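# Set the coat stand upright inside the yellow tape

## Task

Get the coat stand standing upright so that each of its four feet rests fully within the yellow tape outline and none touches the tape itself. It must not topple or finish leaning, or the task fails. It has to stay put without the robot holding it, so release it and move the robot away before ending.

## Robot and tools

ROBOT. A Hello Robot Stretch 4 with a single arm: an omni-wheel base, a lift sliding on a vertical mast, an arm that telescopes forward, a three-joint wrist (yaw, pitch, roll) and a two-finger gripper. It stands about 1.6 m tall, and the base rim lies within 0.23 m of the base origin. Loose objects may occasionally get nudged by something outside the robot's control.

FRAMES. Base frame: origin on the floor beneath the base centre, x ahead, y to the left, z up. hand_pose, a point between the open fingertips, is reported in this frame; with all wrist joints at zero its axes line up with the base frame. Its printed position may be slightly wrong. The odometry frame is the base frame as it was when the scene began. base_odometry integrates wheel turns only, so slipping looks like travel; heading runs -3.142 to 3.142, positive to the left.

execute_actions. Argument "actions" is a list holding one action or nothing (empty just reports state and images). Argument "cameras" picks images: head_camera, head_left_camera, head_right_camera, wrist_camera or all; omitted or null gives all, [] gives none. An action may contain "base", "joints", or both, plus optional "pace" and "contact_limits"; alternatively {"end_of_arm": "enable_torque"} on its own. Motions within one action begin together but may finish at different times.
- "base": exactly one relative move, an offset from where the base last reported itself: {"translate_m": d} straight drive, metres, forward positive, -2 to 2; {"strafe_m": d} sideways, metres, left positive, -2 to 2; {"rotate_rad": d} turn in place, radians, counter-clockwise seen from above positive, -3.2 to 3.2.
- "joints": absolute targets keyed by name, any subset: lift_m 0 to 1.2 (metres of height); arm_m 0 to 0.55 (metres of extension); wrist_yaw_rad -1.134 to 4.276 (0 ahead, positive leftward, 3.14 tucked back, above 3.4 the arm may block it); wrist_pitch_rad -1.117 to 4.259 (0 level, 1.57 pointing down); wrist_roll_rad -1.117 to 4.259 (0 keeps fingers level, positive turns clockwise viewed from behind); gripper_m -0.038 to 0.141 (fingertip gap in metres; negative means fingers press together). Tolerances for done: lift and arm ±0.004, yaw and roll ±0.02, pitch ±0.05, gripper ±0.004. Targets outside a joint range get clipped and reported; any other bad value or unknown key rejects the whole call.
- "pace": "slow", "default", "fast" or "max"; base top speeds 0.1/0.3/0.4/0.6 m/s and 1/2/3/4 rad/s, further capped once the lift is above 0.2 m (down to 0.3 m/s and 1 rad/s at 1.2 m).
- "contact_limits": {"arm_m": value}, 0 (gentlest) to 0.75 (firmest), default 0.5; sets how hard the arm may push before halting.
A single action runs at most 15 s. Joints or base omitted from an action may keep driving toward earlier targets without status showing it. To unfold the wrist at scene start, send lift_m 0.4 with wrist_yaw_rad 0 together.

wait: {"seconds": 0 to 10}; commands nothing, returns state and images.
zoom_image: {"camera": name, "region": [x0, y0, x1, y1]} pixel box (top-left origin, max 504x504) on that camera's latest full image.
finished_scene: {"scene": n}, the current scene number; irreversible, reports success. Answering without a tool call ends everything.

CAMERAS. head_camera (420x560) sits atop the mast looking forward and down; turn the base to aim it. head_left_camera and head_right_camera (fisheye, 420x672) look more steeply down and show the base and arm. wrist_camera (616x392) looks along the fingers, fingertips near the image bottom.

RESULT LINES. base_status and joint_status: "done"; "off_target" (stopped short, may still push); "contact_stop_at_<key>" (blocked, that part goes slack; a slack lift can sag, slack wheels can roll); "limit_stop_at_<name>", including own_body (self-collision; move away from the body) and tilt (lean above 6 degrees, lift/arm/wheels go slack until the lean eases); "time_out"; "torque_fault" (a wrist or gripper motor overloaded and went limp; send enable_torque). on_its_own lists things not commanded by this call; "held at" is a held target, not a position. lidar_m: 12 ranges in metres, 30-degree sectors starting straight ahead and going counter-clockwise (4th left, 7th behind, 10th right); "-" means nothing seen or closer than 0.25 m; thin legs and clear objects can be missed. wrist_depth_mm: 7x7 grid of depths, 100 to 2000 mm, read from top left. turned_by_wheels vs turned_by_imu differing by over about 0.1 rad signals a collision or slip. base_tilt in degrees, forward and right positive, with a fixed bias up to about 1.5. motor_effort: percent of max, bracket is peak; wheel positive means turning right. An effort outside its rest range suggests pushing or carrying.

GRIPPING. Command a gap smaller than the object to grip; squeezing tighter pulls it toward the wrist. Reading and "done" do not prove a grasp; a firm hold at commanded values of 0 or above shows as a change in gripper effort. If fingertips jam on a surface beneath, raise the lift.

AVOID. Turning or driving with over 1 kg held and arm_m beyond 0.2, especially at fast paces; steady hard pushes or pulls, particularly with the gripper high or a high contact limit; more than about 2 kg in a level gripper; pressing the gripper into things with base or arm moves. Knocking the stand over, dropping it, slamming or hitting hard all hurt the result. Once the stand is upright with its feet clear of the tape, open the gripper, back away, confirm it stays standing, then end the scene.

Each tool is called after "Emit:" by a JSON object that holds its "name" and its "arguments".

## Session

Emit:
{"name": "execute_actions", "arguments": {"actions": []}}

Scene clock: 0.00 s.
base_odometry: x=+0.000 y=+0.000 heading=+0.000 (m, m, rad; odometry frame)
turned_by_wheels: +0.000 (rad since the last result)
turned_by_imu: +0.000 (rad since the last result)
base_tilt: forward=+0.4 right=+0.1 (deg)
lidar_m: 1.80 1.35 1.50 1.55 0.71 0.67 0.73 0.98 2.18 2.28 2.78 1.41
base_status: not commanded
joint_positions: lift_m=+0.291 arm_m=-0.001 wrist_yaw_rad=+3.167 wrist_pitch_rad=-0.002 wrist_roll_rad=+0.015 gripper_m=+0.057
joint_status: not commanded
motor_effort: lift_m=+18 arm_m=+0 wrist_yaw_rad=+0 wrist_pitch_rad=-6 wrist_roll_rad=+1 gripper_m=-3 wheel_0=+0 wheel_1=+0 wheel_2=+0 (%)
hand_pose: x=-0.1208 y=+0.0799 z=+0.4697 quat_wxyz=(-0.013, +0.001, +0.008, +1.000) (m; base frame)
wrist_depth_mm: - 135 1863 1756 1576 1430 1281 / - 124 157 1808 1537 1366 759 / - 118 153 1098 1118 976 931 / - 134 193 1808 1576 1430 1229 / 135 - 1921 1808 1537 1499 1255 / 1576 - 208 1756 190 1397 1229 / 1160 1255 1229 146 1182 1098 991
pictures: head_camera, head_left_camera, head_right_camera, wrist_camera
Images, in order (width x height): head_camera 420x560, head_left_camera 420x672, head_right_camera 420x672, wrist_camera 616x392.

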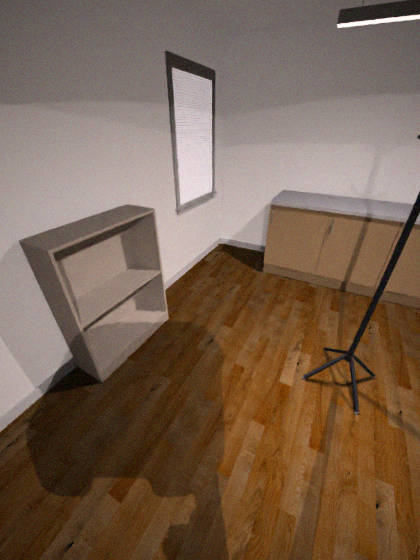

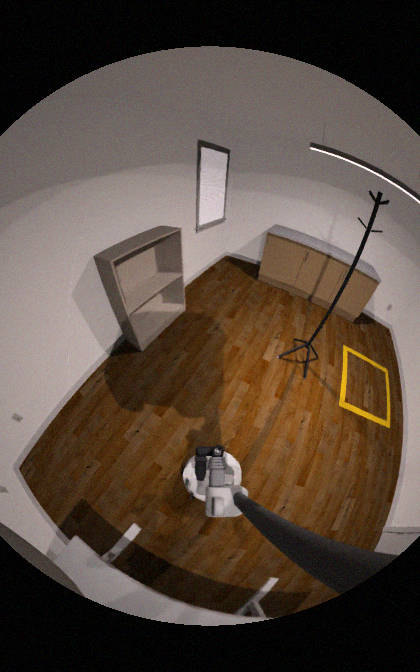

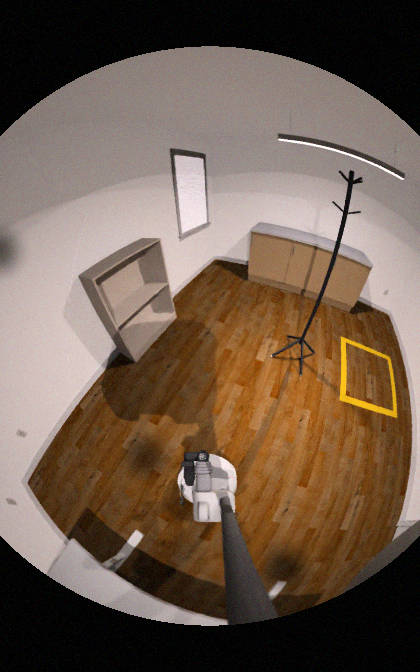

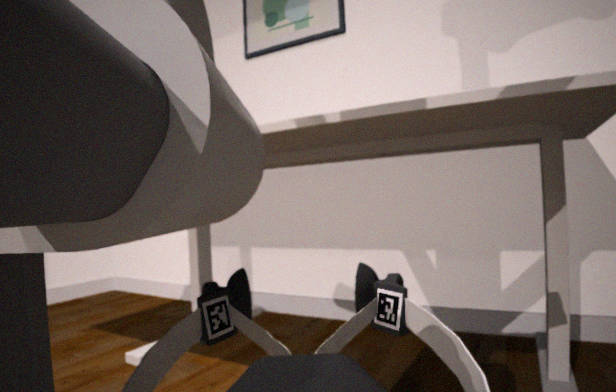

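Emit:
{"name": "execute_actions", "arguments": {"actions": [{"base":{"rotate_rad":-0.55},"joints":{"lift_m":0.6,"wrist_yaw_rad":0,"gripper_m":0.12}}]}}

Scene clock: 3.60 s.
base_odometry: x=+0.000 y=+0.000 heading=-0.549 (m, m, rad; odometry frame)
turned_by_wheels: -0.549 (rad since the last result)
turned_by_imu: -0.563 (rad since the last result)
base_tilt: forward=+0.3 right=+0.0 (deg)
lidar_m: 1.38 1.81 1.35 1.50 1.54 0.75 0.68 0.69 0.98 2.15 2.25 2.78
base_status: done
joint_positions: lift_m=+0.600 arm_m=-0.001 wrist_yaw_rad=+0.000 wrist_pitch_rad=-0.001 wrist_roll_rad=+0.015 gripper_m=+0.120
joint_status: all done
motor_effort: lift_m=+20(21) arm_m=+0(0) wrist_yaw_rad=-1(7) wrist_pitch_rad=-6(6) wrist_roll_rad=-1(1) gripper_m=-1(2) wheel_0=+2(8) wheel_1=+3(6) wheel_2=+2(5) (%)
hand_pose: x=+0.4584 y=-0.0873 z=+0.7785 quat_wxyz=(+1.000, +0.008, -0.001, +0.000) (m; base frame)
wrist_depth_mm: - - - - - - - / - - - - - - - / - - - - - - - / - - - - - - - / - - - - - - - / - - - - - - - / - 1921 1983 143 1921 1808 1756
pictures: head_camera, head_left_camera, head_right_camera, wrist_camera
Images, in order (width x height): head_camera 420x560, head_left_camera 420x672, head_right_camera 420x672, wrist_camera 616x392.

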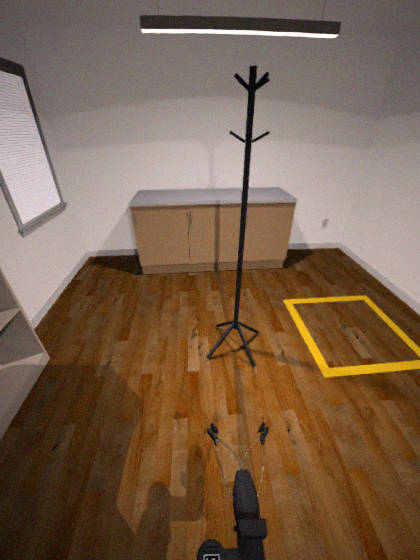

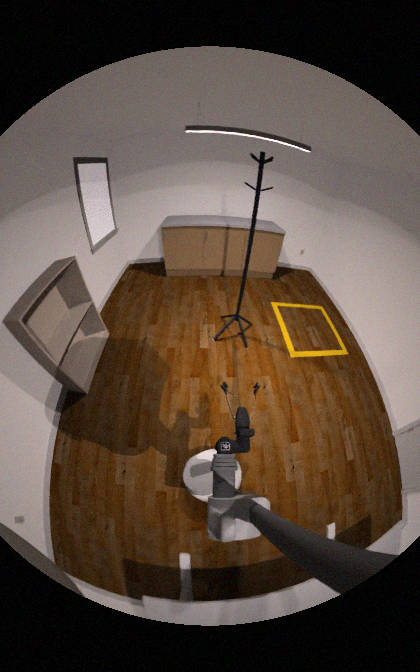

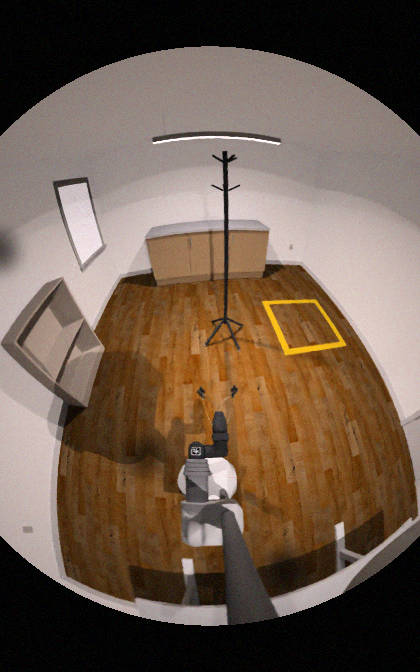

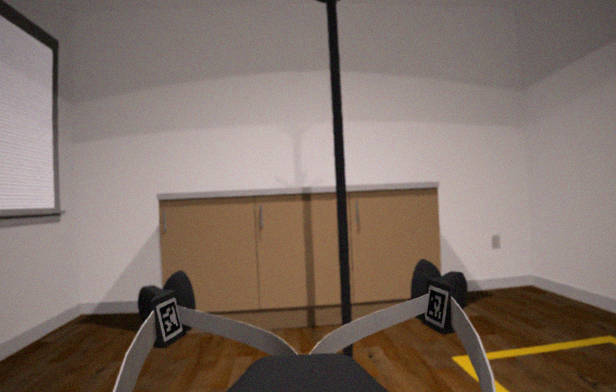

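Emit:
{"name": "execute_actions", "arguments": {"actions": [{"base":{"strafe_m":-0.1},"joints":{"arm_m":0.18,"lift_m":0.55}}], "cameras": []}}

Emit:
{"name": "execute_actions", "arguments": {"actions": [{"base":{"translate_m":0.55}}], "cameras": ["head_camera","wrist_camera"]}}

Scene clock: 9.80 s.
base_odometry: x=-0.052 y=-0.085 heading=-0.549 (m, m, rad; odometry frame)
turned_by_wheels: +0.000 (rad since the last result)
turned_by_imu: -0.001 (rad since the last result)
base_tilt: forward=+0.2 right=+0.1 (deg)
lidar_m: 1.32 2.43 1.48 1.60 1.66 0.74 0.69 0.71 0.97 2.08 2.13 2.79
base_status: done
joint_positions: lift_m=+0.550 arm_m=+0.178 wrist_yaw_rad=+0.000 wrist_pitch_rad=-0.002 wrist_roll_rad=+0.015 gripper_m=+0.120
joint_status: all done
motor_effort: lift_m=+16(18) arm_m=+9(11) wrist_yaw_rad=+0(0) wrist_pitch_rad=-7(7) wrist_roll_rad=+0(0) gripper_m=-1(1) wheel_0=+0(11) wheel_1=-1(8) wheel_2=+1(1) (%)
hand_pose: x=+0.6379 y=-0.0874 z=+0.7288 quat_wxyz=(+1.000, +0.008, -0.001, +0.000) (m; base frame)
wrist_depth_mm: - - - - - - - / - - - - - - - / - - - - - - - / - - - - - - - / - - - - - - - / - - - - - - - / - 1863 1863 143 1863 1618 1661
pictures: none
No camera images: the call's "cameras" was empty. Leave "cameras" out to get every camera's image.

Scene clock: 13.13 s.
base_odometry: x=+0.417 y=-0.372 heading=-0.549 (m, m, rad; odometry frame)
turned_by_wheels: +0.000 (rad since the last result)
turned_by_imu: -0.002 (rad since the last result)
base_tilt: forward=+0.4 right=+0.0 (deg)
lidar_m: 0.82 2.11 1.38 1.32 1.65 1.33 1.23 1.27 2.18 2.07 2.11 2.19
base_status: done
joint_positions: lift_m=+0.550 arm_m=+0.179 wrist_yaw_rad=+0.000 wrist_pitch_rad=-0.002 wrist_roll_rad=+0.015 gripper_m=+0.120
joint_status: not commanded
motor_effort: lift_m=+17(17) arm_m=+8(8) wrist_yaw_rad=+0(1) wrist_pitch_rad=-4(5) wrist_roll_rad=-1(0) gripper_m=+0(1) wheel_0=+1(6) wheel_1=+1(7) wheel_2=+1(11) (%)
hand_pose: x=+0.6379 y=-0.0874 z=+0.7288 quat_wxyz=(+1.000, +0.008, -0.001, +0.000) (m; base frame)
wrist_depth_mm: - - - - - - - / - - - - - - - / - - - - - - - / - 1708 1661 1708 1756 - - / - 1661 1618 1661 1756 - - / - 1661 1661 1661 1708 - - / 1983 1756 1756 143 1808 1708 1708
pictures: head_camera, wrist_camera
Images, in order (width x height): head_camera 420x560, wrist_camera 616x392.

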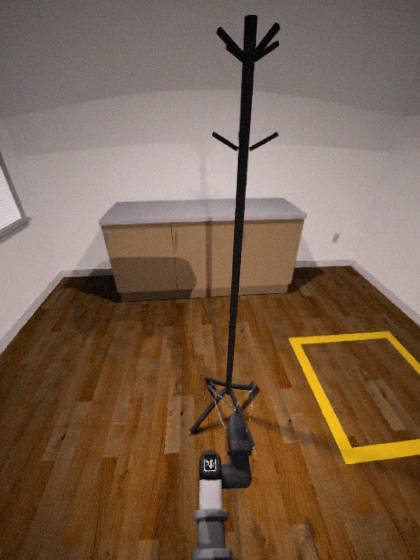

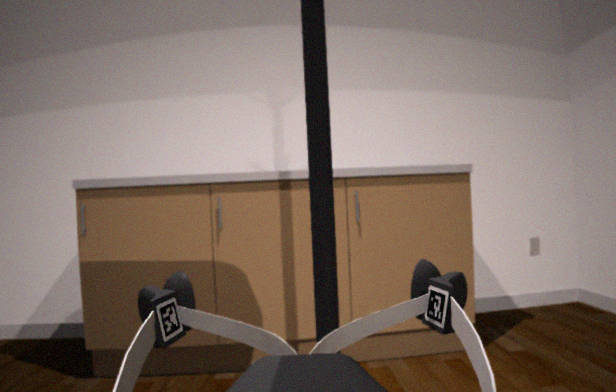

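Emit:
{"name": "execute_actions", "arguments": {"actions": [{"base":{"translate_m":0.19},"pace":"slow"}], "cameras": ["head_left_camera","wrist_camera"]}}

Scene clock: 18.53 s.
base_odometry: x=+0.579 y=-0.471 heading=-0.549 (m, m, rad; odometry frame)
turned_by_wheels: +0.000 (rad since the last result)
turned_by_imu: -0.001 (rad since the last result)
base_tilt: forward=+0.2 right=+0.1 (deg)
lidar_m: 0.63 1.92 1.44 1.35 1.69 1.53 1.43 1.48 2.19 2.06 2.11 2.03
base_status: done
joint_positions: lift_m=+0.550 arm_m=+0.179 wrist_yaw_rad=+0.000 wrist_pitch_rad=-0.002 wrist_roll_rad=+0.015 gripper_m=+0.120
joint_status: not commanded
motor_effort: lift_m=+17(17) arm_m=+8(8) wrist_yaw_rad=+0(0) wrist_pitch_rad=-6(7) wrist_roll_rad=+0(0) gripper_m=+0(1) wheel_0=+3(3) wheel_1=+3(5) wheel_2=-2(3) (%)
hand_pose: x=+0.6379 y=-0.0874 z=+0.7288 quat_wxyz=(+1.000, +0.008, -0.001, +0.000) (m; base frame)
wrist_depth_mm: - - - - - - - / - - - - - - - / - - - - - - - / - 1464 1464 1537 1576 1576 - / 1464 1430 1537 1499 1576 1576 - / 1464 1430 1499 1576 1576 1618 - / 1756 1499 1537 143 1618 1618 1661
pictures: head_left_camera, wrist_camera
Images, in order (width x height): head_left_camera 420x672, wrist_camera 616x392.

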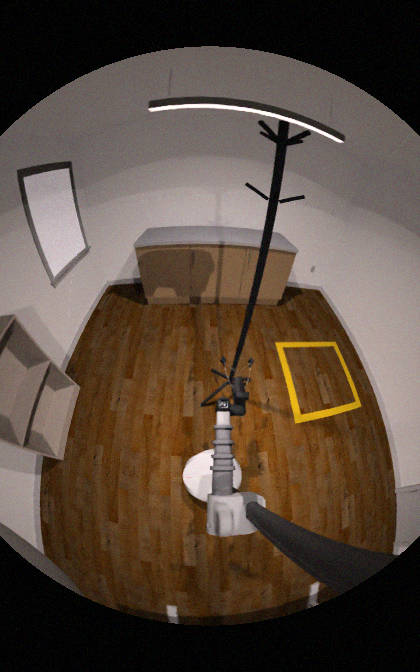

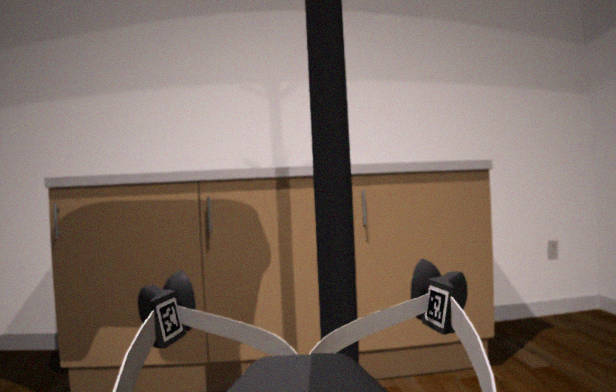

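Emit:
{"name": "execute_actions", "arguments": {"actions": [{"base":{"strafe_m":-0.02},"joints":{"arm_m":0.2},"pace":"slow"}], "cameras": []}}

Emit:
{"name": "execute_actions", "arguments": {"actions": [{"joints":{"gripper_m":-0.025}}], "cameras": ["wrist_camera"]}}

Emit:
{"name": "execute_actions", "arguments": {"actions": [{"joints":{"lift_m":0.59},"pace":"slow"}], "cameras": ["wrist_camera","head_camera"]}}

Scene clock: 21.80 s.
base_odometry: x=+0.569 y=-0.488 heading=-0.549 (m, m, rad; odometry frame)
turned_by_wheels: +0.000 (rad since the last result)
turned_by_imu: -0.001 (rad since the last result)
base_tilt: forward=+0.4 right=+0.0 (deg)
lidar_m: 0.62 1.93 1.45 1.34 1.71 1.56 1.42 1.46 2.18 2.03 2.09 0.59
base_status: done
joint_positions: lift_m=+0.550 arm_m=+0.198 wrist_yaw_rad=+0.000 wrist_pitch_rad=-0.002 wrist_roll_rad=+0.015 gripper_m=+0.120
joint_status: all done
motor_effort: lift_m=+17(17) arm_m=+9(8) wrist_yaw_rad=+0(0) wrist_pitch_rad=-4(6) wrist_roll_rad=+0(0) gripper_m=+0(1) wheel_0=+0(8) wheel_1=-4(6) wheel_2=+0(1) (%)
hand_pose: x=+0.6579 y=-0.0874 z=+0.7288 quat_wxyz=(+1.000, +0.008, -0.001, +0.000) (m; base frame)
wrist_depth_mm: - - - - - - - / - - - - - - - / - - - - - - - / 1464 1430 1499 1464 1576 1576 - / 1430 1464 1499 1537 1537 1618 - / 1430 1430 1499 304 1499 1576 - / 1464 1430 1537 143 1576 1576 1661
pictures: none
No camera images: the call's "cameras" was empty. Leave "cameras" out to get every camera's image.

Scene clock: 24.03 s.
base_odometry: x=+0.569 y=-0.488 heading=-0.549 (m, m, rad; odometry frame)
turned_by_wheels: +0.000 (rad since the last result)
turned_by_imu: -0.001 (rad since the last result)
base_tilt: forward=+0.2 right=+0.0 (deg)
lidar_m: 0.63 1.93 1.45 1.35 1.73 1.52 1.43 1.47 2.16 2.03 2.08 0.60
base_status: not commanded
joint_positions: lift_m=+0.550 arm_m=+0.198 wrist_yaw_rad=+0.000 wrist_pitch_rad=-0.002 wrist_roll_rad=+0.015 gripper_m=-0.025
joint_status: all done
motor_effort: lift_m=+17(17) arm_m=+8(8) wrist_yaw_rad=+0(1) wrist_pitch_rad=-6(9) wrist_roll_rad=+0(0) gripper_m=-10(13) wheel_0=+0(0) wheel_1=-4(4) wheel_2=+0(0) (%)
hand_pose: x=+0.6579 y=-0.0874 z=+0.7288 quat_wxyz=(+1.000, +0.008, -0.001, +0.000) (m; base frame)
wrist_depth_mm: - - - - - - - / - - - - - - - / - - - - - - - / 1464 1499 1499 1537 1576 1576 - / 1430 1464 1499 1499 1499 1576 - / 1430 1464 1464 196 180 1618 - / 1464 1464 1464 237 1576 1576 1661
pictures: wrist_camera
Images, in order (width x height): wrist_camera 616x392.

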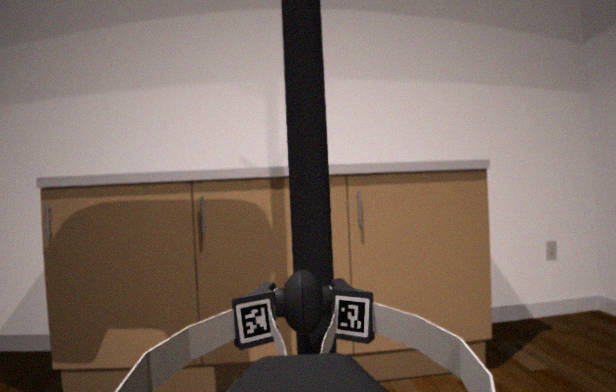

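Scene clock: 25.20 s.
base_odometry: x=+0.569 y=-0.488 heading=-0.549 (m, m, rad; odometry frame)
turned_by_wheels: +0.000 (rad since the last result)
turned_by_imu: +0.000 (rad since the last result)
base_tilt: forward=+0.4 right=-0.1 (deg)
lidar_m: 0.60 1.93 1.44 1.35 1.71 1.53 1.43 1.48 2.16 2.03 2.08 0.58
base_status: not commanded
joint_positions: lift_m=+0.590 arm_m=+0.198 wrist_yaw_rad=+0.000 wrist_pitch_rad=-0.002 wrist_roll_rad=+0.015 gripper_m=-0.025
joint_status: all done
motor_effort: lift_m=+21(21) arm_m=+9(9) wrist_yaw_rad=+0(0) wrist_pitch_rad=-6(5) wrist_roll_rad=+0(0) gripper_m=-11(9) wheel_0=+0(0) wheel_1=-4(4) wheel_2=+0(0) (%)
hand_pose: x=+0.6579 y=-0.0874 z=+0.7685 quat_wxyz=(+1.000, +0.008, -0.001, +0.000) (m; base frame)
wrist_depth_mm: - - - - - - - / - - - - - - - / - - - - - - - / - 1499 1499 1499 1537 1537 - / 1464 1499 1499 1464 1537 1576 - / 1430 1464 1430 197 180 1576 - / 1430 1430 1430 237 1537 1618 1808
pictures: head_camera, wrist_camera
Images, in order (width x height): head_camera 420x560, wrist_camera 616x392.

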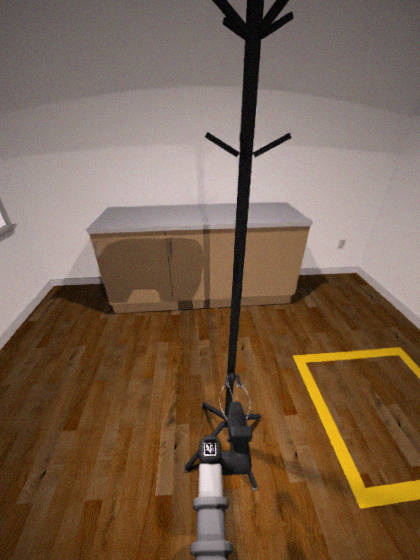

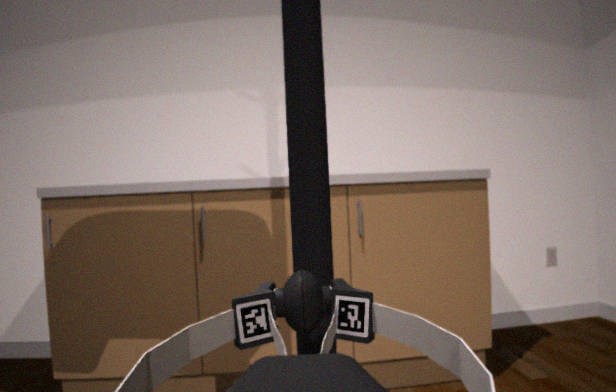

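Emit:
{"name": "execute_actions", "arguments": {"actions": [{"joints":{"gripper_m":0.1,"lift_m":0.55}}], "cameras": []}}

Emit:
{"name": "execute_actions", "arguments": {"actions": [{"base":{"translate_m":0.065},"pace":"slow"}], "cameras": []}}

Emit:
{"name": "execute_actions", "arguments": {"actions": [{"joints":{"gripper_m":-0.025}}], "cameras": ["wrist_camera"]}}

Emit:
{"name": "execute_actions", "arguments": {"actions": [{"joints":{"lift_m":0.59},"pace":"slow"}], "cameras": ["wrist_camera","head_camera"]}}

Scene clock: 29.10 s.
base_odometry: x=+0.569 y=-0.488 heading=-0.549 (m, m, rad; odometry frame)
turned_by_wheels: +0.000 (rad since the last result)
turned_by_imu: -0.001 (rad since the last result)
base_tilt: forward=+0.4 right=+0.0 (deg)
lidar_m: 0.62 1.91 1.44 1.35 1.70 1.52 1.43 1.45 2.18 2.03 2.10 0.59
base_status: not commanded
joint_positions: lift_m=+0.550 arm_m=+0.198 wrist_yaw_rad=+0.000 wrist_pitch_rad=-0.002 wrist_roll_rad=+0.015 gripper_m=+0.100
joint_status: all done
motor_effort: lift_m=+16(20) arm_m=+8(9) wrist_yaw_rad=+0(0) wrist_pitch_rad=-7(6) wrist_roll_rad=-1(1) gripper_m=-3(13) wheel_0=+0(0) wheel_1=-4(4) wheel_2=+0(0) (%)
hand_pose: x=+0.6579 y=-0.0874 z=+0.7288 quat_wxyz=(+1.000, +0.008, -0.001, +0.000) (m; base frame)
wrist_depth_mm: - - - - - - - / - - - - - - - / - - - - - - - / 1464 1499 1499 1499 1576 1537 - / 1464 1430 1537 1499 1537 1576 - / 1430 1464 213 301 194 1618 - / 1499 1430 1499 145 1618 1576 1661
pictures: none
No camera images: the call's "cameras" was empty. Leave "cameras" out to get every camera's image.

Scene clock: 31.00 s.
base_odometry: x=+0.624 y=-0.522 heading=-0.549 (m, m, rad; odometry frame)
turned_by_wheels: +0.000 (rad since the last result)
turned_by_imu: +0.000 (rad since the last result)
base_tilt: forward=+0.2 right=+0.1 (deg)
lidar_m: 0.54 1.87 1.44 1.35 1.73 2.29 1.49 1.54 2.15 2.03 2.08 0.64
base_status: done
joint_positions: lift_m=+0.550 arm_m=+0.198 wrist_yaw_rad=+0.000 wrist_pitch_rad=-0.002 wrist_roll_rad=+0.015 gripper_m=+0.100
joint_status: not commanded
motor_effort: lift_m=+16(16) arm_m=+8(9) wrist_yaw_rad=-1(0) wrist_pitch_rad=-6(6) wrist_roll_rad=+0(0) gripper_m=+0(1) wheel_0=+3(8) wheel_1=+4(5) wheel_2=-2(7) (%)
hand_pose: x=+0.6579 y=-0.0874 z=+0.7288 quat_wxyz=(+1.000, +0.008, -0.001, +0.000) (m; base frame)
wrist_depth_mm: 1983 1983 - 235 - - - / 1921 - - 237 - - - / 1983 1983 - 236 - - - / 1366 1397 1430 235 1537 1537 - / 1366 1366 1430 233 1464 1499 - / 1366 1366 214 234 194 1499 - / 1397 1397 1397 146 1464 1537 1661
pictures: none
No camera images: the call's "cameras" was empty. Leave "cameras" out to get every camera's image.

Scene clock: 32.97 s.
base_odometry: x=+0.624 y=-0.522 heading=-0.549 (m, m, rad; odometry frame)
turned_by_wheels: +0.000 (rad since the last result)
turned_by_imu: -0.001 (rad since the last result)
base_tilt: forward=+0.3 right=+0.0 (deg)
lidar_m: 0.56 1.85 1.45 1.36 1.72 2.28 1.48 1.53 2.19 2.02 2.07 0.66
base_status: not commanded
joint_positions: lift_m=+0.550 arm_m=+0.199 wrist_yaw_rad=-0.005 wrist_pitch_rad=-0.002 wrist_roll_rad=+0.015 gripper_m=-0.025
joint_status: all done
on_its_own: wrist_yaw_rad is at rest, and its effort (+15) is outside its rest range (-13 to +13)
motor_effort: lift_m=+16(16) arm_m=+7(8) wrist_yaw_rad=+15(15) wrist_pitch_rad=-3(5) wrist_roll_rad=+1(1) gripper_m=-13(17) wheel_0=-1(3) wheel_1=+2(4) wheel_2=-2(2) (%)
hand_pose: x=+0.6576 y=-0.0889 z=+0.7288 quat_wxyz=(+1.000, +0.008, -0.001, -0.003) (m; base frame)
wrist_depth_mm: 1983 - - 236 - - - / 1921 - - 235 - - - / 1921 1983 - 234 - - - / 1308 1397 1366 236 1464 1537 - / 1366 1366 1430 237 1464 1464 - / 1366 1366 205 204 181 1537 - / 1336 1336 1397 227 1499 1576 1708
pictures: wrist_camera
Images, in order (width x height): wrist_camera 616x392.

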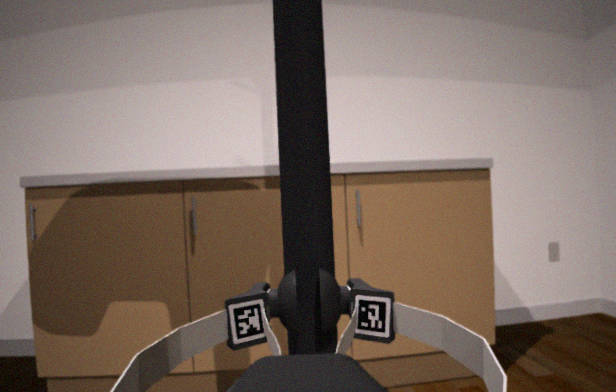

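Scene clock: 34.13 s.
base_odometry: x=+0.624 y=-0.522 heading=-0.549 (m, m, rad; odometry frame)
turned_by_wheels: +0.000 (rad since the last result)
turned_by_imu: +0.000 (rad since the last result)
base_tilt: forward=+0.4 right=+0.1 (deg)
lidar_m: 0.55 1.86 1.46 1.37 1.71 2.27 1.51 1.50 2.16 2.04 2.07 0.64
base_status: not commanded
joint_positions: lift_m=+0.590 arm_m=+0.199 wrist_yaw_rad=+0.001 wrist_pitch_rad=+0.001 wrist_roll_rad=+0.015 gripper_m=-0.025
joint_status: all done
motor_effort: lift_m=+21(23) arm_m=+7(7) wrist_yaw_rad=-2(15) wrist_pitch_rad=-15(16) wrist_roll_rad=+0(0) gripper_m=-13(12) wheel_0=+1(1) wheel_1=+1(2) wheel_2=-1(2) (%)
hand_pose: x=+0.6581 y=-0.0872 z=+0.7675 quat_wxyz=(+1.000, +0.008, +0.001, +0.000) (m; base frame)
wrist_depth_mm: 1983 - - 236 - - - / 1921 - - 237 - - - / 1983 1983 - 234 - - - / 1366 1430 1430 232 1464 1537 - / 1366 1397 1430 233 1499 1499 - / 1366 1397 1397 196 181 1499 - / 1397 1397 1397 229 1499 1537 1756
pictures: head_camera, wrist_camera
Images, in order (width x height): head_camera 420x560, wrist_camera 616x392.

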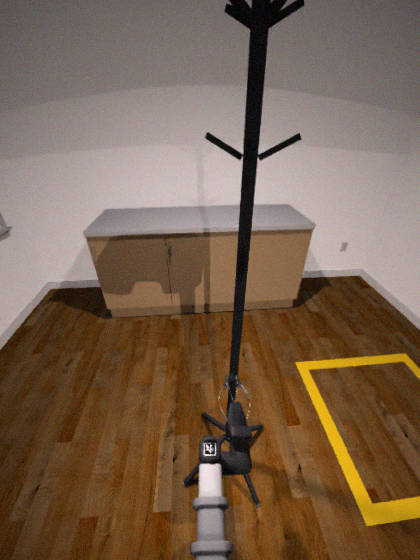

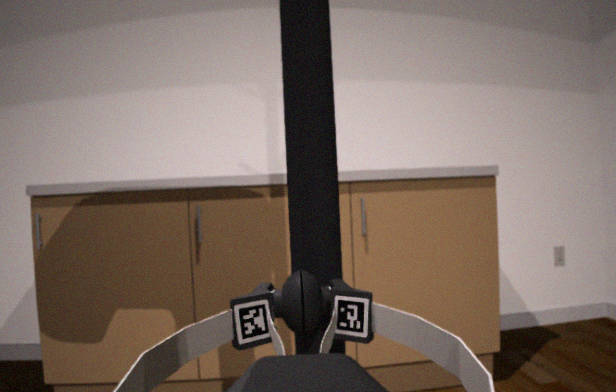

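Emit:
{"name": "execute_actions", "arguments": {"actions": [{"joints":{"gripper_m":0.1,"lift_m":0.55}}], "cameras": []}}

Emit:
{"name": "execute_actions", "arguments": {"actions": [{"base":{"translate_m":0.055},"pace":"slow"}], "cameras": ["wrist_camera"]}}

Emit:
{"name": "execute_actions", "arguments": {"actions": [{"joints":{"gripper_m":-0.03}}], "cameras": ["wrist_camera"]}}

Emit:
{"name": "execute_actions", "arguments": {"actions": [{"joints":{"lift_m":0.59},"pace":"slow"}], "cameras": ["wrist_camera","head_camera"]}}

Scene clock: 38.57 s.
base_odometry: x=+0.624 y=-0.522 heading=-0.549 (m, m, rad; odometry frame)
turned_by_wheels: +0.000 (rad since the last result)
turned_by_imu: -0.001 (rad since the last result)
base_tilt: forward=+0.4 right=+0.0 (deg)
lidar_m: 0.57 1.86 1.43 1.35 1.70 2.27 1.48 1.54 2.15 2.02 2.09 0.66
base_status: not commanded
joint_positions: lift_m=+0.550 arm_m=+0.199 wrist_yaw_rad=+0.002 wrist_pitch_rad=-0.010 wrist_roll_rad=+0.015 gripper_m=+0.100
joint_status: all done
motor_effort: lift_m=+14(20) arm_m=+7(8) wrist_yaw_rad=-5(6) wrist_pitch_rad=+17(27) wrist_roll_rad=+0(0) gripper_m=-2(10) wheel_0=+3(3) wheel_1=+2(2) wheel_2=-1(2) (%)
hand_pose: x=+0.6582 y=-0.0869 z=+0.7315 quat_wxyz=(+1.000, +0.008, -0.005, +0.001) (m; base frame)
wrist_depth_mm: - - - 243 - - - / 1983 - - 238 - - - / 1983 1983 - 236 - - - / 1366 1397 1430 237 1499 1499 - / 1397 1430 1397 239 1464 1464 - / 1397 1366 194 193 1464 1499 - / 1336 1366 1430 229 1464 1576 1808
pictures: none
No camera images: the call's "cameras" was empty. Leave "cameras" out to get every camera's image.

Scene clock: 40.33 s.
base_odometry: x=+0.671 y=-0.551 heading=-0.548 (m, m, rad; odometry frame)
turned_by_wheels: +0.001 (rad since the last result)
turned_by_imu: +0.001 (rad since the last result)
base_tilt: forward=+0.1 right=+0.0 (deg)
lidar_m: 0.52 1.80 1.43 1.36 1.71 1.66 1.55 1.59 2.16 2.02 2.06 0.47
base_status: done
joint_positions: lift_m=+0.550 arm_m=+0.199 wrist_yaw_rad=+0.002 wrist_pitch_rad=-0.010 wrist_roll_rad=+0.015 gripper_m=+0.100
joint_status: not commanded
motor_effort: lift_m=+14(14) arm_m=+7(7) wrist_yaw_rad=-7(10) wrist_pitch_rad=+20(26) wrist_roll_rad=+0(0) gripper_m=+0(0) wheel_0=+7(10) wheel_1=+5(6) wheel_2=+0(6) (%)
hand_pose: x=+0.6583 y=-0.0867 z=+0.7316 quat_wxyz=(+1.000, +0.007, -0.005, +0.001) (m; base frame)
wrist_depth_mm: 1983 1921 1983 - - - - / 1983 - - - - - - / 1983 1983 1921 1983 - - - / 1336 1308 1336 1336 1430 1397 - / 1336 1308 1366 1397 1464 1430 - / 1308 1336 196 244 1397 1397 - / 1336 1336 1366 193 1397 1430 1756
pictures: wrist_camera
Images, in order (width x height): wrist_camera 616x392.

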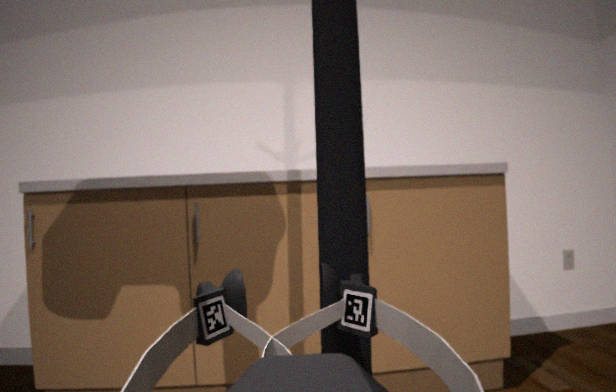

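Scene clock: 42.33 s.
base_odometry: x=+0.671 y=-0.551 heading=-0.549 (m, m, rad; odometry frame)
turned_by_wheels: -0.001 (rad since the last result)
turned_by_imu: -0.001 (rad since the last result)
base_tilt: forward=+0.3 right=+0.2 (deg)
lidar_m: 0.50 1.79 1.45 1.36 1.73 1.66 1.55 1.57 2.16 2.03 2.08 0.48
base_status: not commanded
joint_positions: lift_m=+0.550 arm_m=+0.199 wrist_yaw_rad=-0.005 wrist_pitch_rad=-0.003 wrist_roll_rad=+0.015 gripper_m=-0.030
joint_status: all done
on_its_own: wrist_yaw_rad is at rest, and its effort (+15) is outside its rest range (-13 to +13)
motor_effort: lift_m=+15(15) arm_m=+7(7) wrist_yaw_rad=+15(16) wrist_pitch_rad=-3(18) wrist_roll_rad=+0(2) gripper_m=-13(11) wheel_0=+2(7) wheel_1=+3(5) wheel_2=-2(2) (%)
hand_pose: x=+0.6576 y=-0.0889 z=+0.7294 quat_wxyz=(+1.000, +0.007, -0.002, -0.003) (m; base frame)
wrist_depth_mm: 1921 1983 - 245 - - - / 1921 1983 1983 239 - - - / 1983 1983 1983 236 - - - / 1308 1308 1366 234 1464 1430 - / 1308 1366 1336 231 1397 1430 - / 1308 1336 1308 204 180 1464 - / 1308 1308 1366 201 1397 1499 1661
pictures: wrist_camera
Images, in order (width x height): wrist_camera 616x392.

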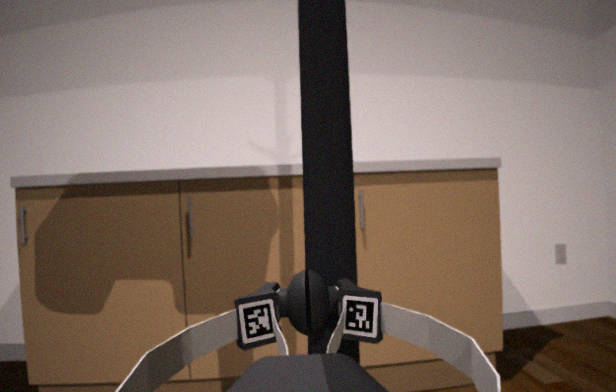

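Scene clock: 43.50 s.
base_odometry: x=+0.671 y=-0.551 heading=-0.549 (m, m, rad; odometry frame)
turned_by_wheels: +0.000 (rad since the last result)
turned_by_imu: +0.000 (rad since the last result)
base_tilt: forward=+0.3 right=+0.0 (deg)
lidar_m: 0.51 1.79 1.44 1.34 1.74 1.65 1.53 1.59 2.15 2.02 2.08 0.46
base_status: not commanded
joint_positions: lift_m=+0.590 arm_m=+0.199 wrist_yaw_rad=-0.003 wrist_pitch_rad=+0.000 wrist_roll_rad=+0.015 gripper_m=-0.030
joint_status: all done
motor_effort: lift_m=+21(22) arm_m=+7(7) wrist_yaw_rad=+9(15) wrist_pitch_rad=-10(11) wrist_roll_rad=+0(1) gripper_m=-12(13) wheel_0=+2(2) wheel_1=+3(3) wheel_2=-1(1) (%)
hand_pose: x=+0.6578 y=-0.0883 z=+0.7679 quat_wxyz=(+1.000, +0.007, +0.000, -0.002) (m; base frame)
wrist_depth_mm: 1921 - - 242 - - - / 1921 1863 1983 238 - - - / 1983 1983 - 238 - - - / 1308 1336 1366 237 1397 1430 - / 1281 1336 1366 239 1430 1499 - / 1281 1336 1336 197 180 1430 - / 1308 1308 1336 200 1397 1430 1808
pictures: head_camera, wrist_camera
Images, in order (width x height): head_camera 420x560, wrist_camera 616x392.

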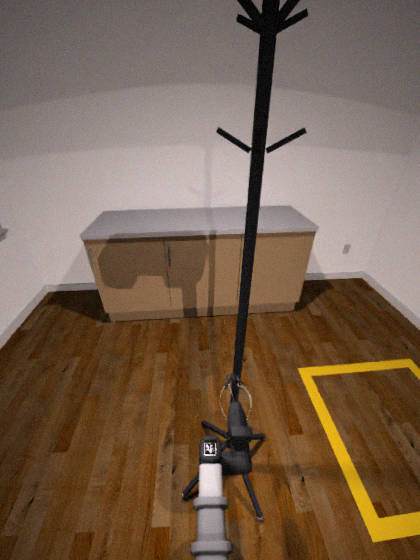

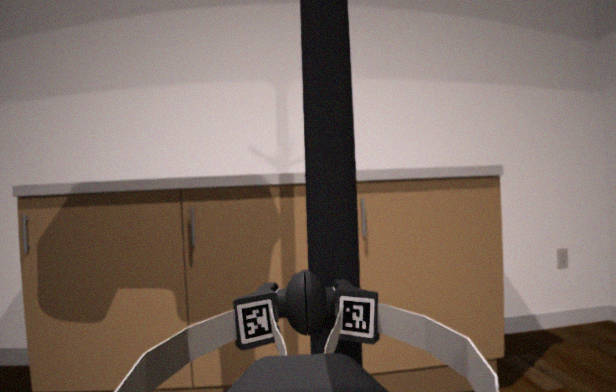

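Emit:
{"name": "execute_actions", "arguments": {"actions": [{"base":{"translate_m":-0.08},"pace":"slow"}], "cameras": []}}

Emit:
{"name": "execute_actions", "arguments": {"actions": [{"joints":{"gripper_m":0.14}}]}}

Scene clock: 47.30 s.
base_odometry: x=+0.603 y=-0.509 heading=-0.549 (m, m, rad; odometry frame)
turned_by_wheels: +0.000 (rad since the last result)
turned_by_imu: -0.001 (rad since the last result)
base_tilt: forward=+0.4 right=+0.0 (deg)
lidar_m: 0.57 1.88 1.44 1.38 1.73 1.56 1.46 1.51 2.12 2.03 2.09 0.57
base_status: done
joint_positions: lift_m=+0.590 arm_m=+0.199 wrist_yaw_rad=+0.000 wrist_pitch_rad=-0.001 wrist_roll_rad=+0.015 gripper_m=-0.030
joint_status: not commanded
motor_effort: lift_m=+20(21) arm_m=+7(7) wrist_yaw_rad=-1(9) wrist_pitch_rad=-5(23) wrist_roll_rad=+1(1) gripper_m=-11(13) wheel_0=-1(4) wheel_1=-2(4) wheel_2=+2(4) (%)
hand_pose: x=+0.6581 y=-0.0874 z=+0.7685 quat_wxyz=(+1.000, +0.007, -0.001, +0.000) (m; base frame)
wrist_depth_mm: - - - 264 - - - / - - - - - - - / 1983 - - - - - - / 1430 1397 1464 259 1499 1537 - / 1366 1430 1397 259 1537 1537 - / 1397 1397 1430 198 181 1499 - / 1397 1430 1430 254 1537 1537 1708
pictures: none
No camera images: the call's "cameras" was empty. Leave "cameras" out to get every camera's image.

Scene clock: 49.87 s.
base_odometry: x=+0.603 y=-0.509 heading=-0.549 (m, m, rad; odometry frame)
turned_by_wheels: +0.000 (rad since the last result)
turned_by_imu: -0.001 (rad since the last result)
base_tilt: forward=+0.2 right=+0.0 (deg)
lidar_m: 0.57 1.88 1.44 1.36 1.70 1.58 1.45 1.50 2.16 2.02 2.10 0.55
base_status: not commanded
joint_positions: lift_m=+0.590 arm_m=+0.199 wrist_yaw_rad=+0.000 wrist_pitch_rad=-0.001 wrist_roll_rad=+0.015 gripper_m=+0.140
joint_status: all done
motor_effort: lift_m=+20(20) arm_m=+7(7) wrist_yaw_rad=-1(1) wrist_pitch_rad=-8(4) wrist_roll_rad=+1(1) gripper_m=+0(14) wheel_0=-1(1) wheel_1=-1(1) wheel_2=+2(2) (%)
hand_pose: x=+0.6581 y=-0.0874 z=+0.7685 quat_wxyz=(+1.000, +0.007, -0.001, +0.000) (m; base frame)
wrist_depth_mm: - - - 264 - - - / 1921 - - - - - - / 1983 - - - - - - / 1397 1430 1430 259 1537 1537 - / 1397 1397 1397 259 1499 1537 - / 1366 211 1464 260 1499 1537 - / 1366 1397 1430 146 1537 1576 1756
pictures: head_camera, head_left_camera, head_right_camera, wrist_camera
Images, in order (width x height): head_camera 420x560, head_left_camera 420x672, head_right_camera 420x672, wrist_camera 616x392.

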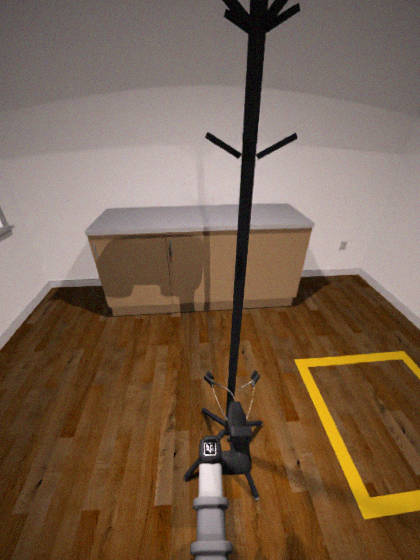

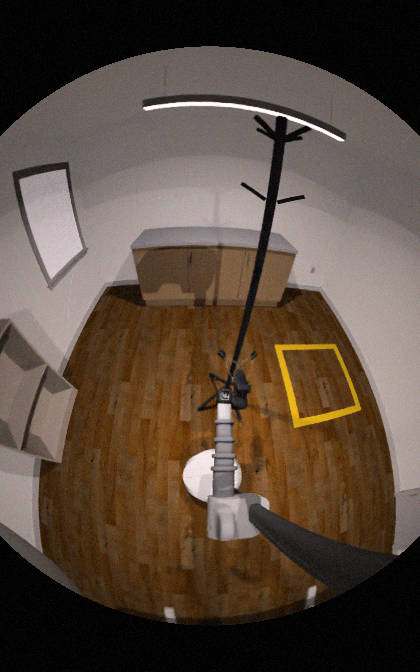

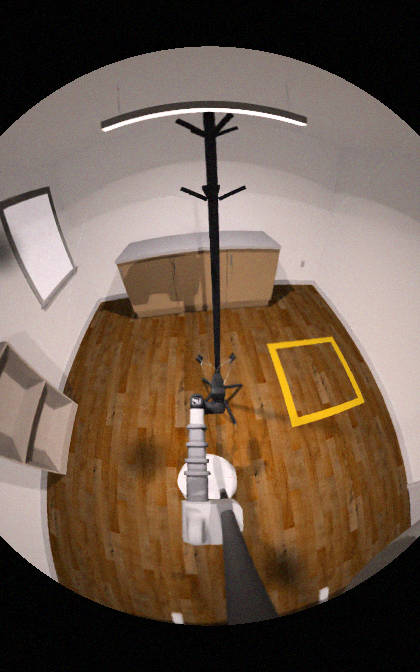

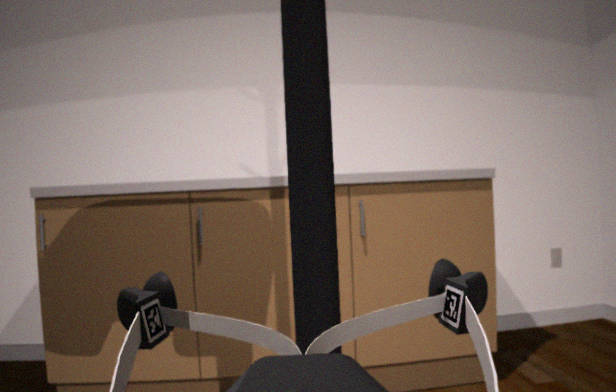

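Emit:
{"name": "execute_actions", "arguments": {"actions": [{"base":{"translate_m":0.085},"pace":"slow"}], "cameras": ["wrist_camera"]}}

Emit:
{"name": "execute_actions", "arguments": {"actions": [{"joints":{"gripper_m":-0.02},"pace":"slow"}], "cameras": ["wrist_camera","head_camera"]}}

Scene clock: 53.47 s.
base_odometry: x=+0.675 y=-0.554 heading=-0.549 (m, m, rad; odometry frame)
turned_by_wheels: +0.000 (rad since the last result)
turned_by_imu: -0.001 (rad since the last result)
base_tilt: forward=+0.3 right=+0.1 (deg)
lidar_m: 0.48 1.78 1.44 1.32 1.70 1.67 1.54 1.61 2.16 2.02 2.08 0.48
base_status: done
joint_positions: lift_m=+0.590 arm_m=+0.199 wrist_yaw_rad=+0.000 wrist_pitch_rad=-0.001 wrist_roll_rad=+0.015 gripper_m=+0.140
joint_status: not commanded
motor_effort: lift_m=+20(20) arm_m=+7(7) wrist_yaw_rad=-1(1) wrist_pitch_rad=-6(7) wrist_roll_rad=+0(1) gripper_m=+1(0) wheel_0=+2(2) wheel_1=+2(5) wheel_2=-2(5) (%)
hand_pose: x=+0.6581 y=-0.0874 z=+0.7685 quat_wxyz=(+1.000, +0.007, -0.001, +0.000) (m; base frame)
wrist_depth_mm: 1921 1983 1983 172 - - - / 1921 1983 - 170 - - - / 1921 1863 1983 169 - - - / 1336 1308 1366 170 1464 1464 - / 1336 1336 1397 170 1397 1430 - / 1308 212 1336 170 1430 1430 - / 1308 1336 1336 146 1397 1499 1756
pictures: wrist_camera
Images, in order (width x height): wrist_camera 616x392.

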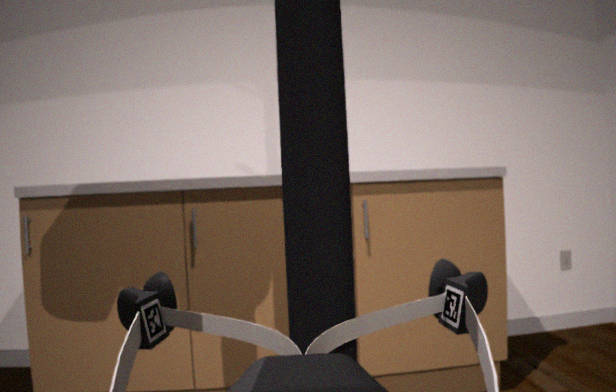

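Scene clock: 59.57 s.
base_odometry: x=+0.675 y=-0.554 heading=-0.549 (m, m, rad; odometry frame)
turned_by_wheels: -0.001 (rad since the last result)
turned_by_imu: -0.002 (rad since the last result)
base_tilt: forward=+0.3 right=+0.0 (deg)
lidar_m: 0.48 1.80 1.46 1.37 1.74 1.65 1.56 1.60 2.13 2.01 2.07 0.48
base_status: not commanded
joint_positions: lift_m=+0.590 arm_m=+0.199 wrist_yaw_rad=-0.004 wrist_pitch_rad=-0.002 wrist_roll_rad=+0.015 gripper_m=-0.020
joint_status: all done
motor_effort: lift_m=+20(20) arm_m=+7(7) wrist_yaw_rad=+12(12) wrist_pitch_rad=-3(5) wrist_roll_rad=+0(0) gripper_m=-12(11) wheel_0=-3(3) wheel_1=+0(2) wheel_2=-2(2) (%)
hand_pose: x=+0.6578 y=-0.0886 z=+0.7688 quat_wxyz=(+1.000, +0.007, -0.001, -0.002) (m; base frame)
wrist_depth_mm: 1921 1921 - 166 - - - / 1983 1983 1921 165 - - - / 1921 1921 1921 165 - - - / 1308 1336 1366 166 1397 1464 - / 1308 1336 1366 166 1430 1430 - / 1281 1336 1366 165 180 1430 - / 1336 1336 1336 162 1430 1464 1808
pictures: head_camera, wrist_camera
Images, in order (width x height): head_camera 420x560, wrist_camera 616x392.

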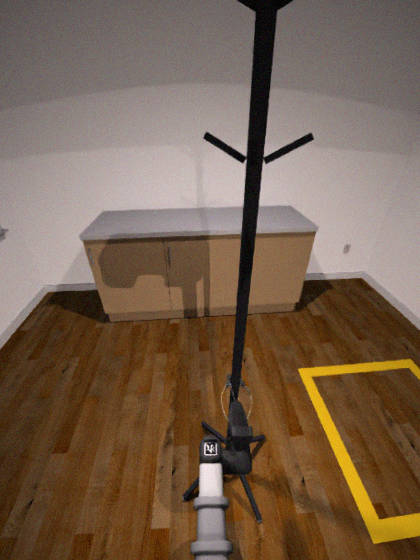

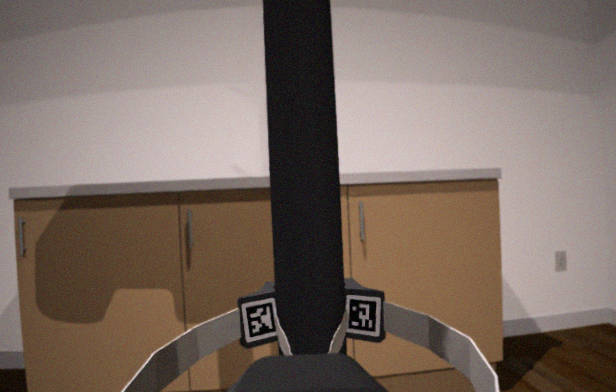

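Gripped properly now; testing the lift.

Emit:
{"name": "execute_actions", "arguments": {"actions": [{"joints":{"lift_m":0.63},"pace":"slow"}], "cameras": ["wrist_camera","head_camera"]}}

Scene clock: 61.57 s.
base_odometry: x=+0.675 y=-0.554 heading=-0.549 (m, m, rad; odometry frame)
turned_by_wheels: +0.000 (rad since the last result)
turned_by_imu: -0.001 (rad since the last result)
base_tilt: forward=+0.2 right=+0.1 (deg)
lidar_m: 0.49 1.79 1.43 1.35 1.75 1.65 1.55 1.59 2.16 2.03 2.07 0.47
base_status: not commanded
joint_positions: lift_m=+0.630 arm_m=+0.199 wrist_yaw_rad=-0.004 wrist_pitch_rad=+0.004 wrist_roll_rad=+0.015 gripper_m=-0.020
joint_status: all done
motor_effort: lift_m=+23(24) arm_m=+6(7) wrist_yaw_rad=+11(12) wrist_pitch_rad=-19(27) wrist_roll_rad=+0(0) gripper_m=-10(12) wheel_0=-4(4) wheel_1=+0(0) wheel_2=-2(2) (%)
hand_pose: x=+0.6580 y=-0.0885 z=+0.8068 quat_wxyz=(+1.000, +0.007, +0.002, -0.002) (m; base frame)
wrist_depth_mm: 1921 1983 1983 163 - - - / 1921 1863 1983 163 - - - / 1863 1921 1921 163 - - - / 1281 1308 1366 165 1430 1499 - / 1281 1308 1397 165 1397 1430 - / 1281 1366 1366 164 182 1464 - / 1308 1336 759 162 1397 1430 1863
pictures: head_camera, wrist_camera
Images, in order (width x height): head_camera 420x560, wrist_camera 616x392.

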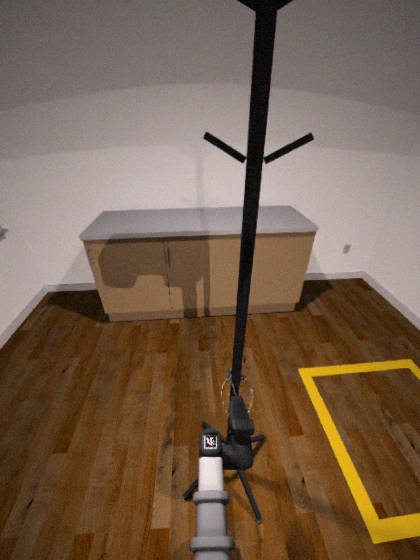

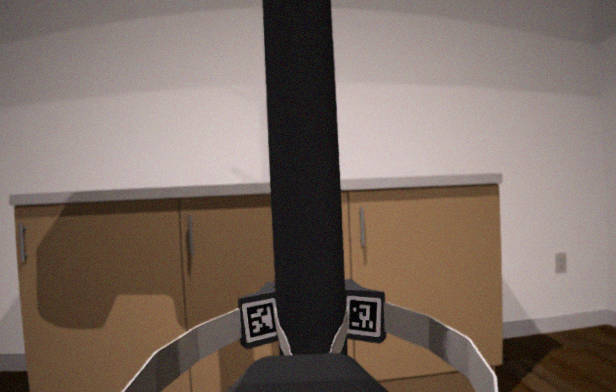

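Emit:
{"name": "execute_actions", "arguments": {"actions": [{"joints":{"gripper_m":-0.038}}], "cameras": []}}

Emit:
{"name": "execute_actions", "arguments": {"actions": [{"joints":{"lift_m":0.67},"pace":"slow"}], "cameras": ["wrist_camera","head_camera"]}}

Scene clock: 64.07 s.
base_odometry: x=+0.675 y=-0.554 heading=-0.549 (m, m, rad; odometry frame)
turned_by_wheels: +0.000 (rad since the last result)
turned_by_imu: -0.001 (rad since the last result)
base_tilt: forward=+0.4 right=+0.1 (deg)
lidar_m: 0.47 1.78 1.45 1.37 1.73 1.66 1.56 1.61 2.13 2.02 2.07 0.47
base_status: not commanded
joint_positions: lift_m=+0.630 arm_m=+0.199 wrist_yaw_rad=-0.003 wrist_pitch_rad=+0.001 wrist_roll_rad=+0.015 gripper_m=-0.038
joint_status: all done
motor_effort: lift_m=+22(23) arm_m=+6(6) wrist_yaw_rad=+9(11) wrist_pitch_rad=-14(22) wrist_roll_rad=+0(0) gripper_m=-16(13) wheel_0=-4(3) wheel_1=+0(0) wheel_2=-2(2) (%)
hand_pose: x=+0.6581 y=-0.0883 z=+0.8076 quat_wxyz=(+1.000, +0.007, +0.001, -0.002) (m; base frame)
wrist_depth_mm: 1863 1921 1921 161 - - - / 1863 - 1921 160 - - - / 1921 1983 1921 160 - - - / 1281 1366 1366 161 1430 1464 - / 1308 1336 1336 162 1430 1464 - / 1281 1308 1366 162 179 1430 - / 1308 1308 1336 159 1397 1430 1756
pictures: none
No camera images: the call's "cameras" was empty. Leave "cameras" out to get every camera's image.

Scene clock: 65.23 s.
base_odometry: x=+0.675 y=-0.554 heading=-0.549 (m, m, rad; odometry frame)
turned_by_wheels: +0.000 (rad since the last result)
turned_by_imu: +0.000 (rad since the last result)
base_tilt: forward=+0.3 right=+0.0 (deg)
lidar_m: 0.48 1.79 1.46 1.38 1.75 1.66 1.56 1.60 2.14 2.00 2.08 0.46
base_status: not commanded
joint_positions: lift_m=+0.670 arm_m=+0.199 wrist_yaw_rad=-0.003 wrist_pitch_rad=+0.002 wrist_roll_rad=+0.015 gripper_m=-0.038
joint_status: all done
motor_effort: lift_m=+22(23) arm_m=+6(6) wrist_yaw_rad=+7(9) wrist_pitch_rad=-16(17) wrist_roll_rad=+1(0) gripper_m=-15(16) wheel_0=-4(4) wheel_1=+0(0) wheel_2=-2(2) (%)
hand_pose: x=+0.6581 y=-0.0882 z=+0.8474 quat_wxyz=(+1.000, +0.007, +0.001, -0.001) (m; base frame)
wrist_depth_mm: 1863 1983 1983 161 - - - / 1921 1921 1983 160 - - - / 1921 1921 - 160 - - - / 1863 1921 - 162 1430 - - / 1255 1336 1366 162 1366 1430 - / 1281 1336 1308 161 179 1464 - / 1281 1336 1336 159 1430 1464 1921
pictures: head_camera, wrist_camera
Images, in order (width x height): head_camera 420x560, wrist_camera 616x392.

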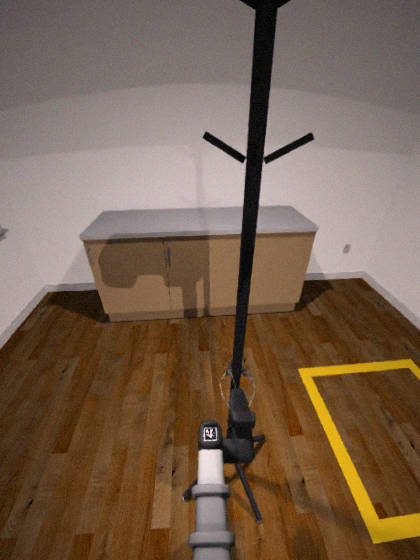

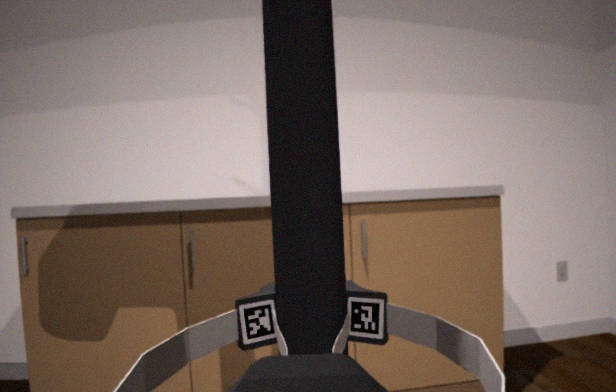

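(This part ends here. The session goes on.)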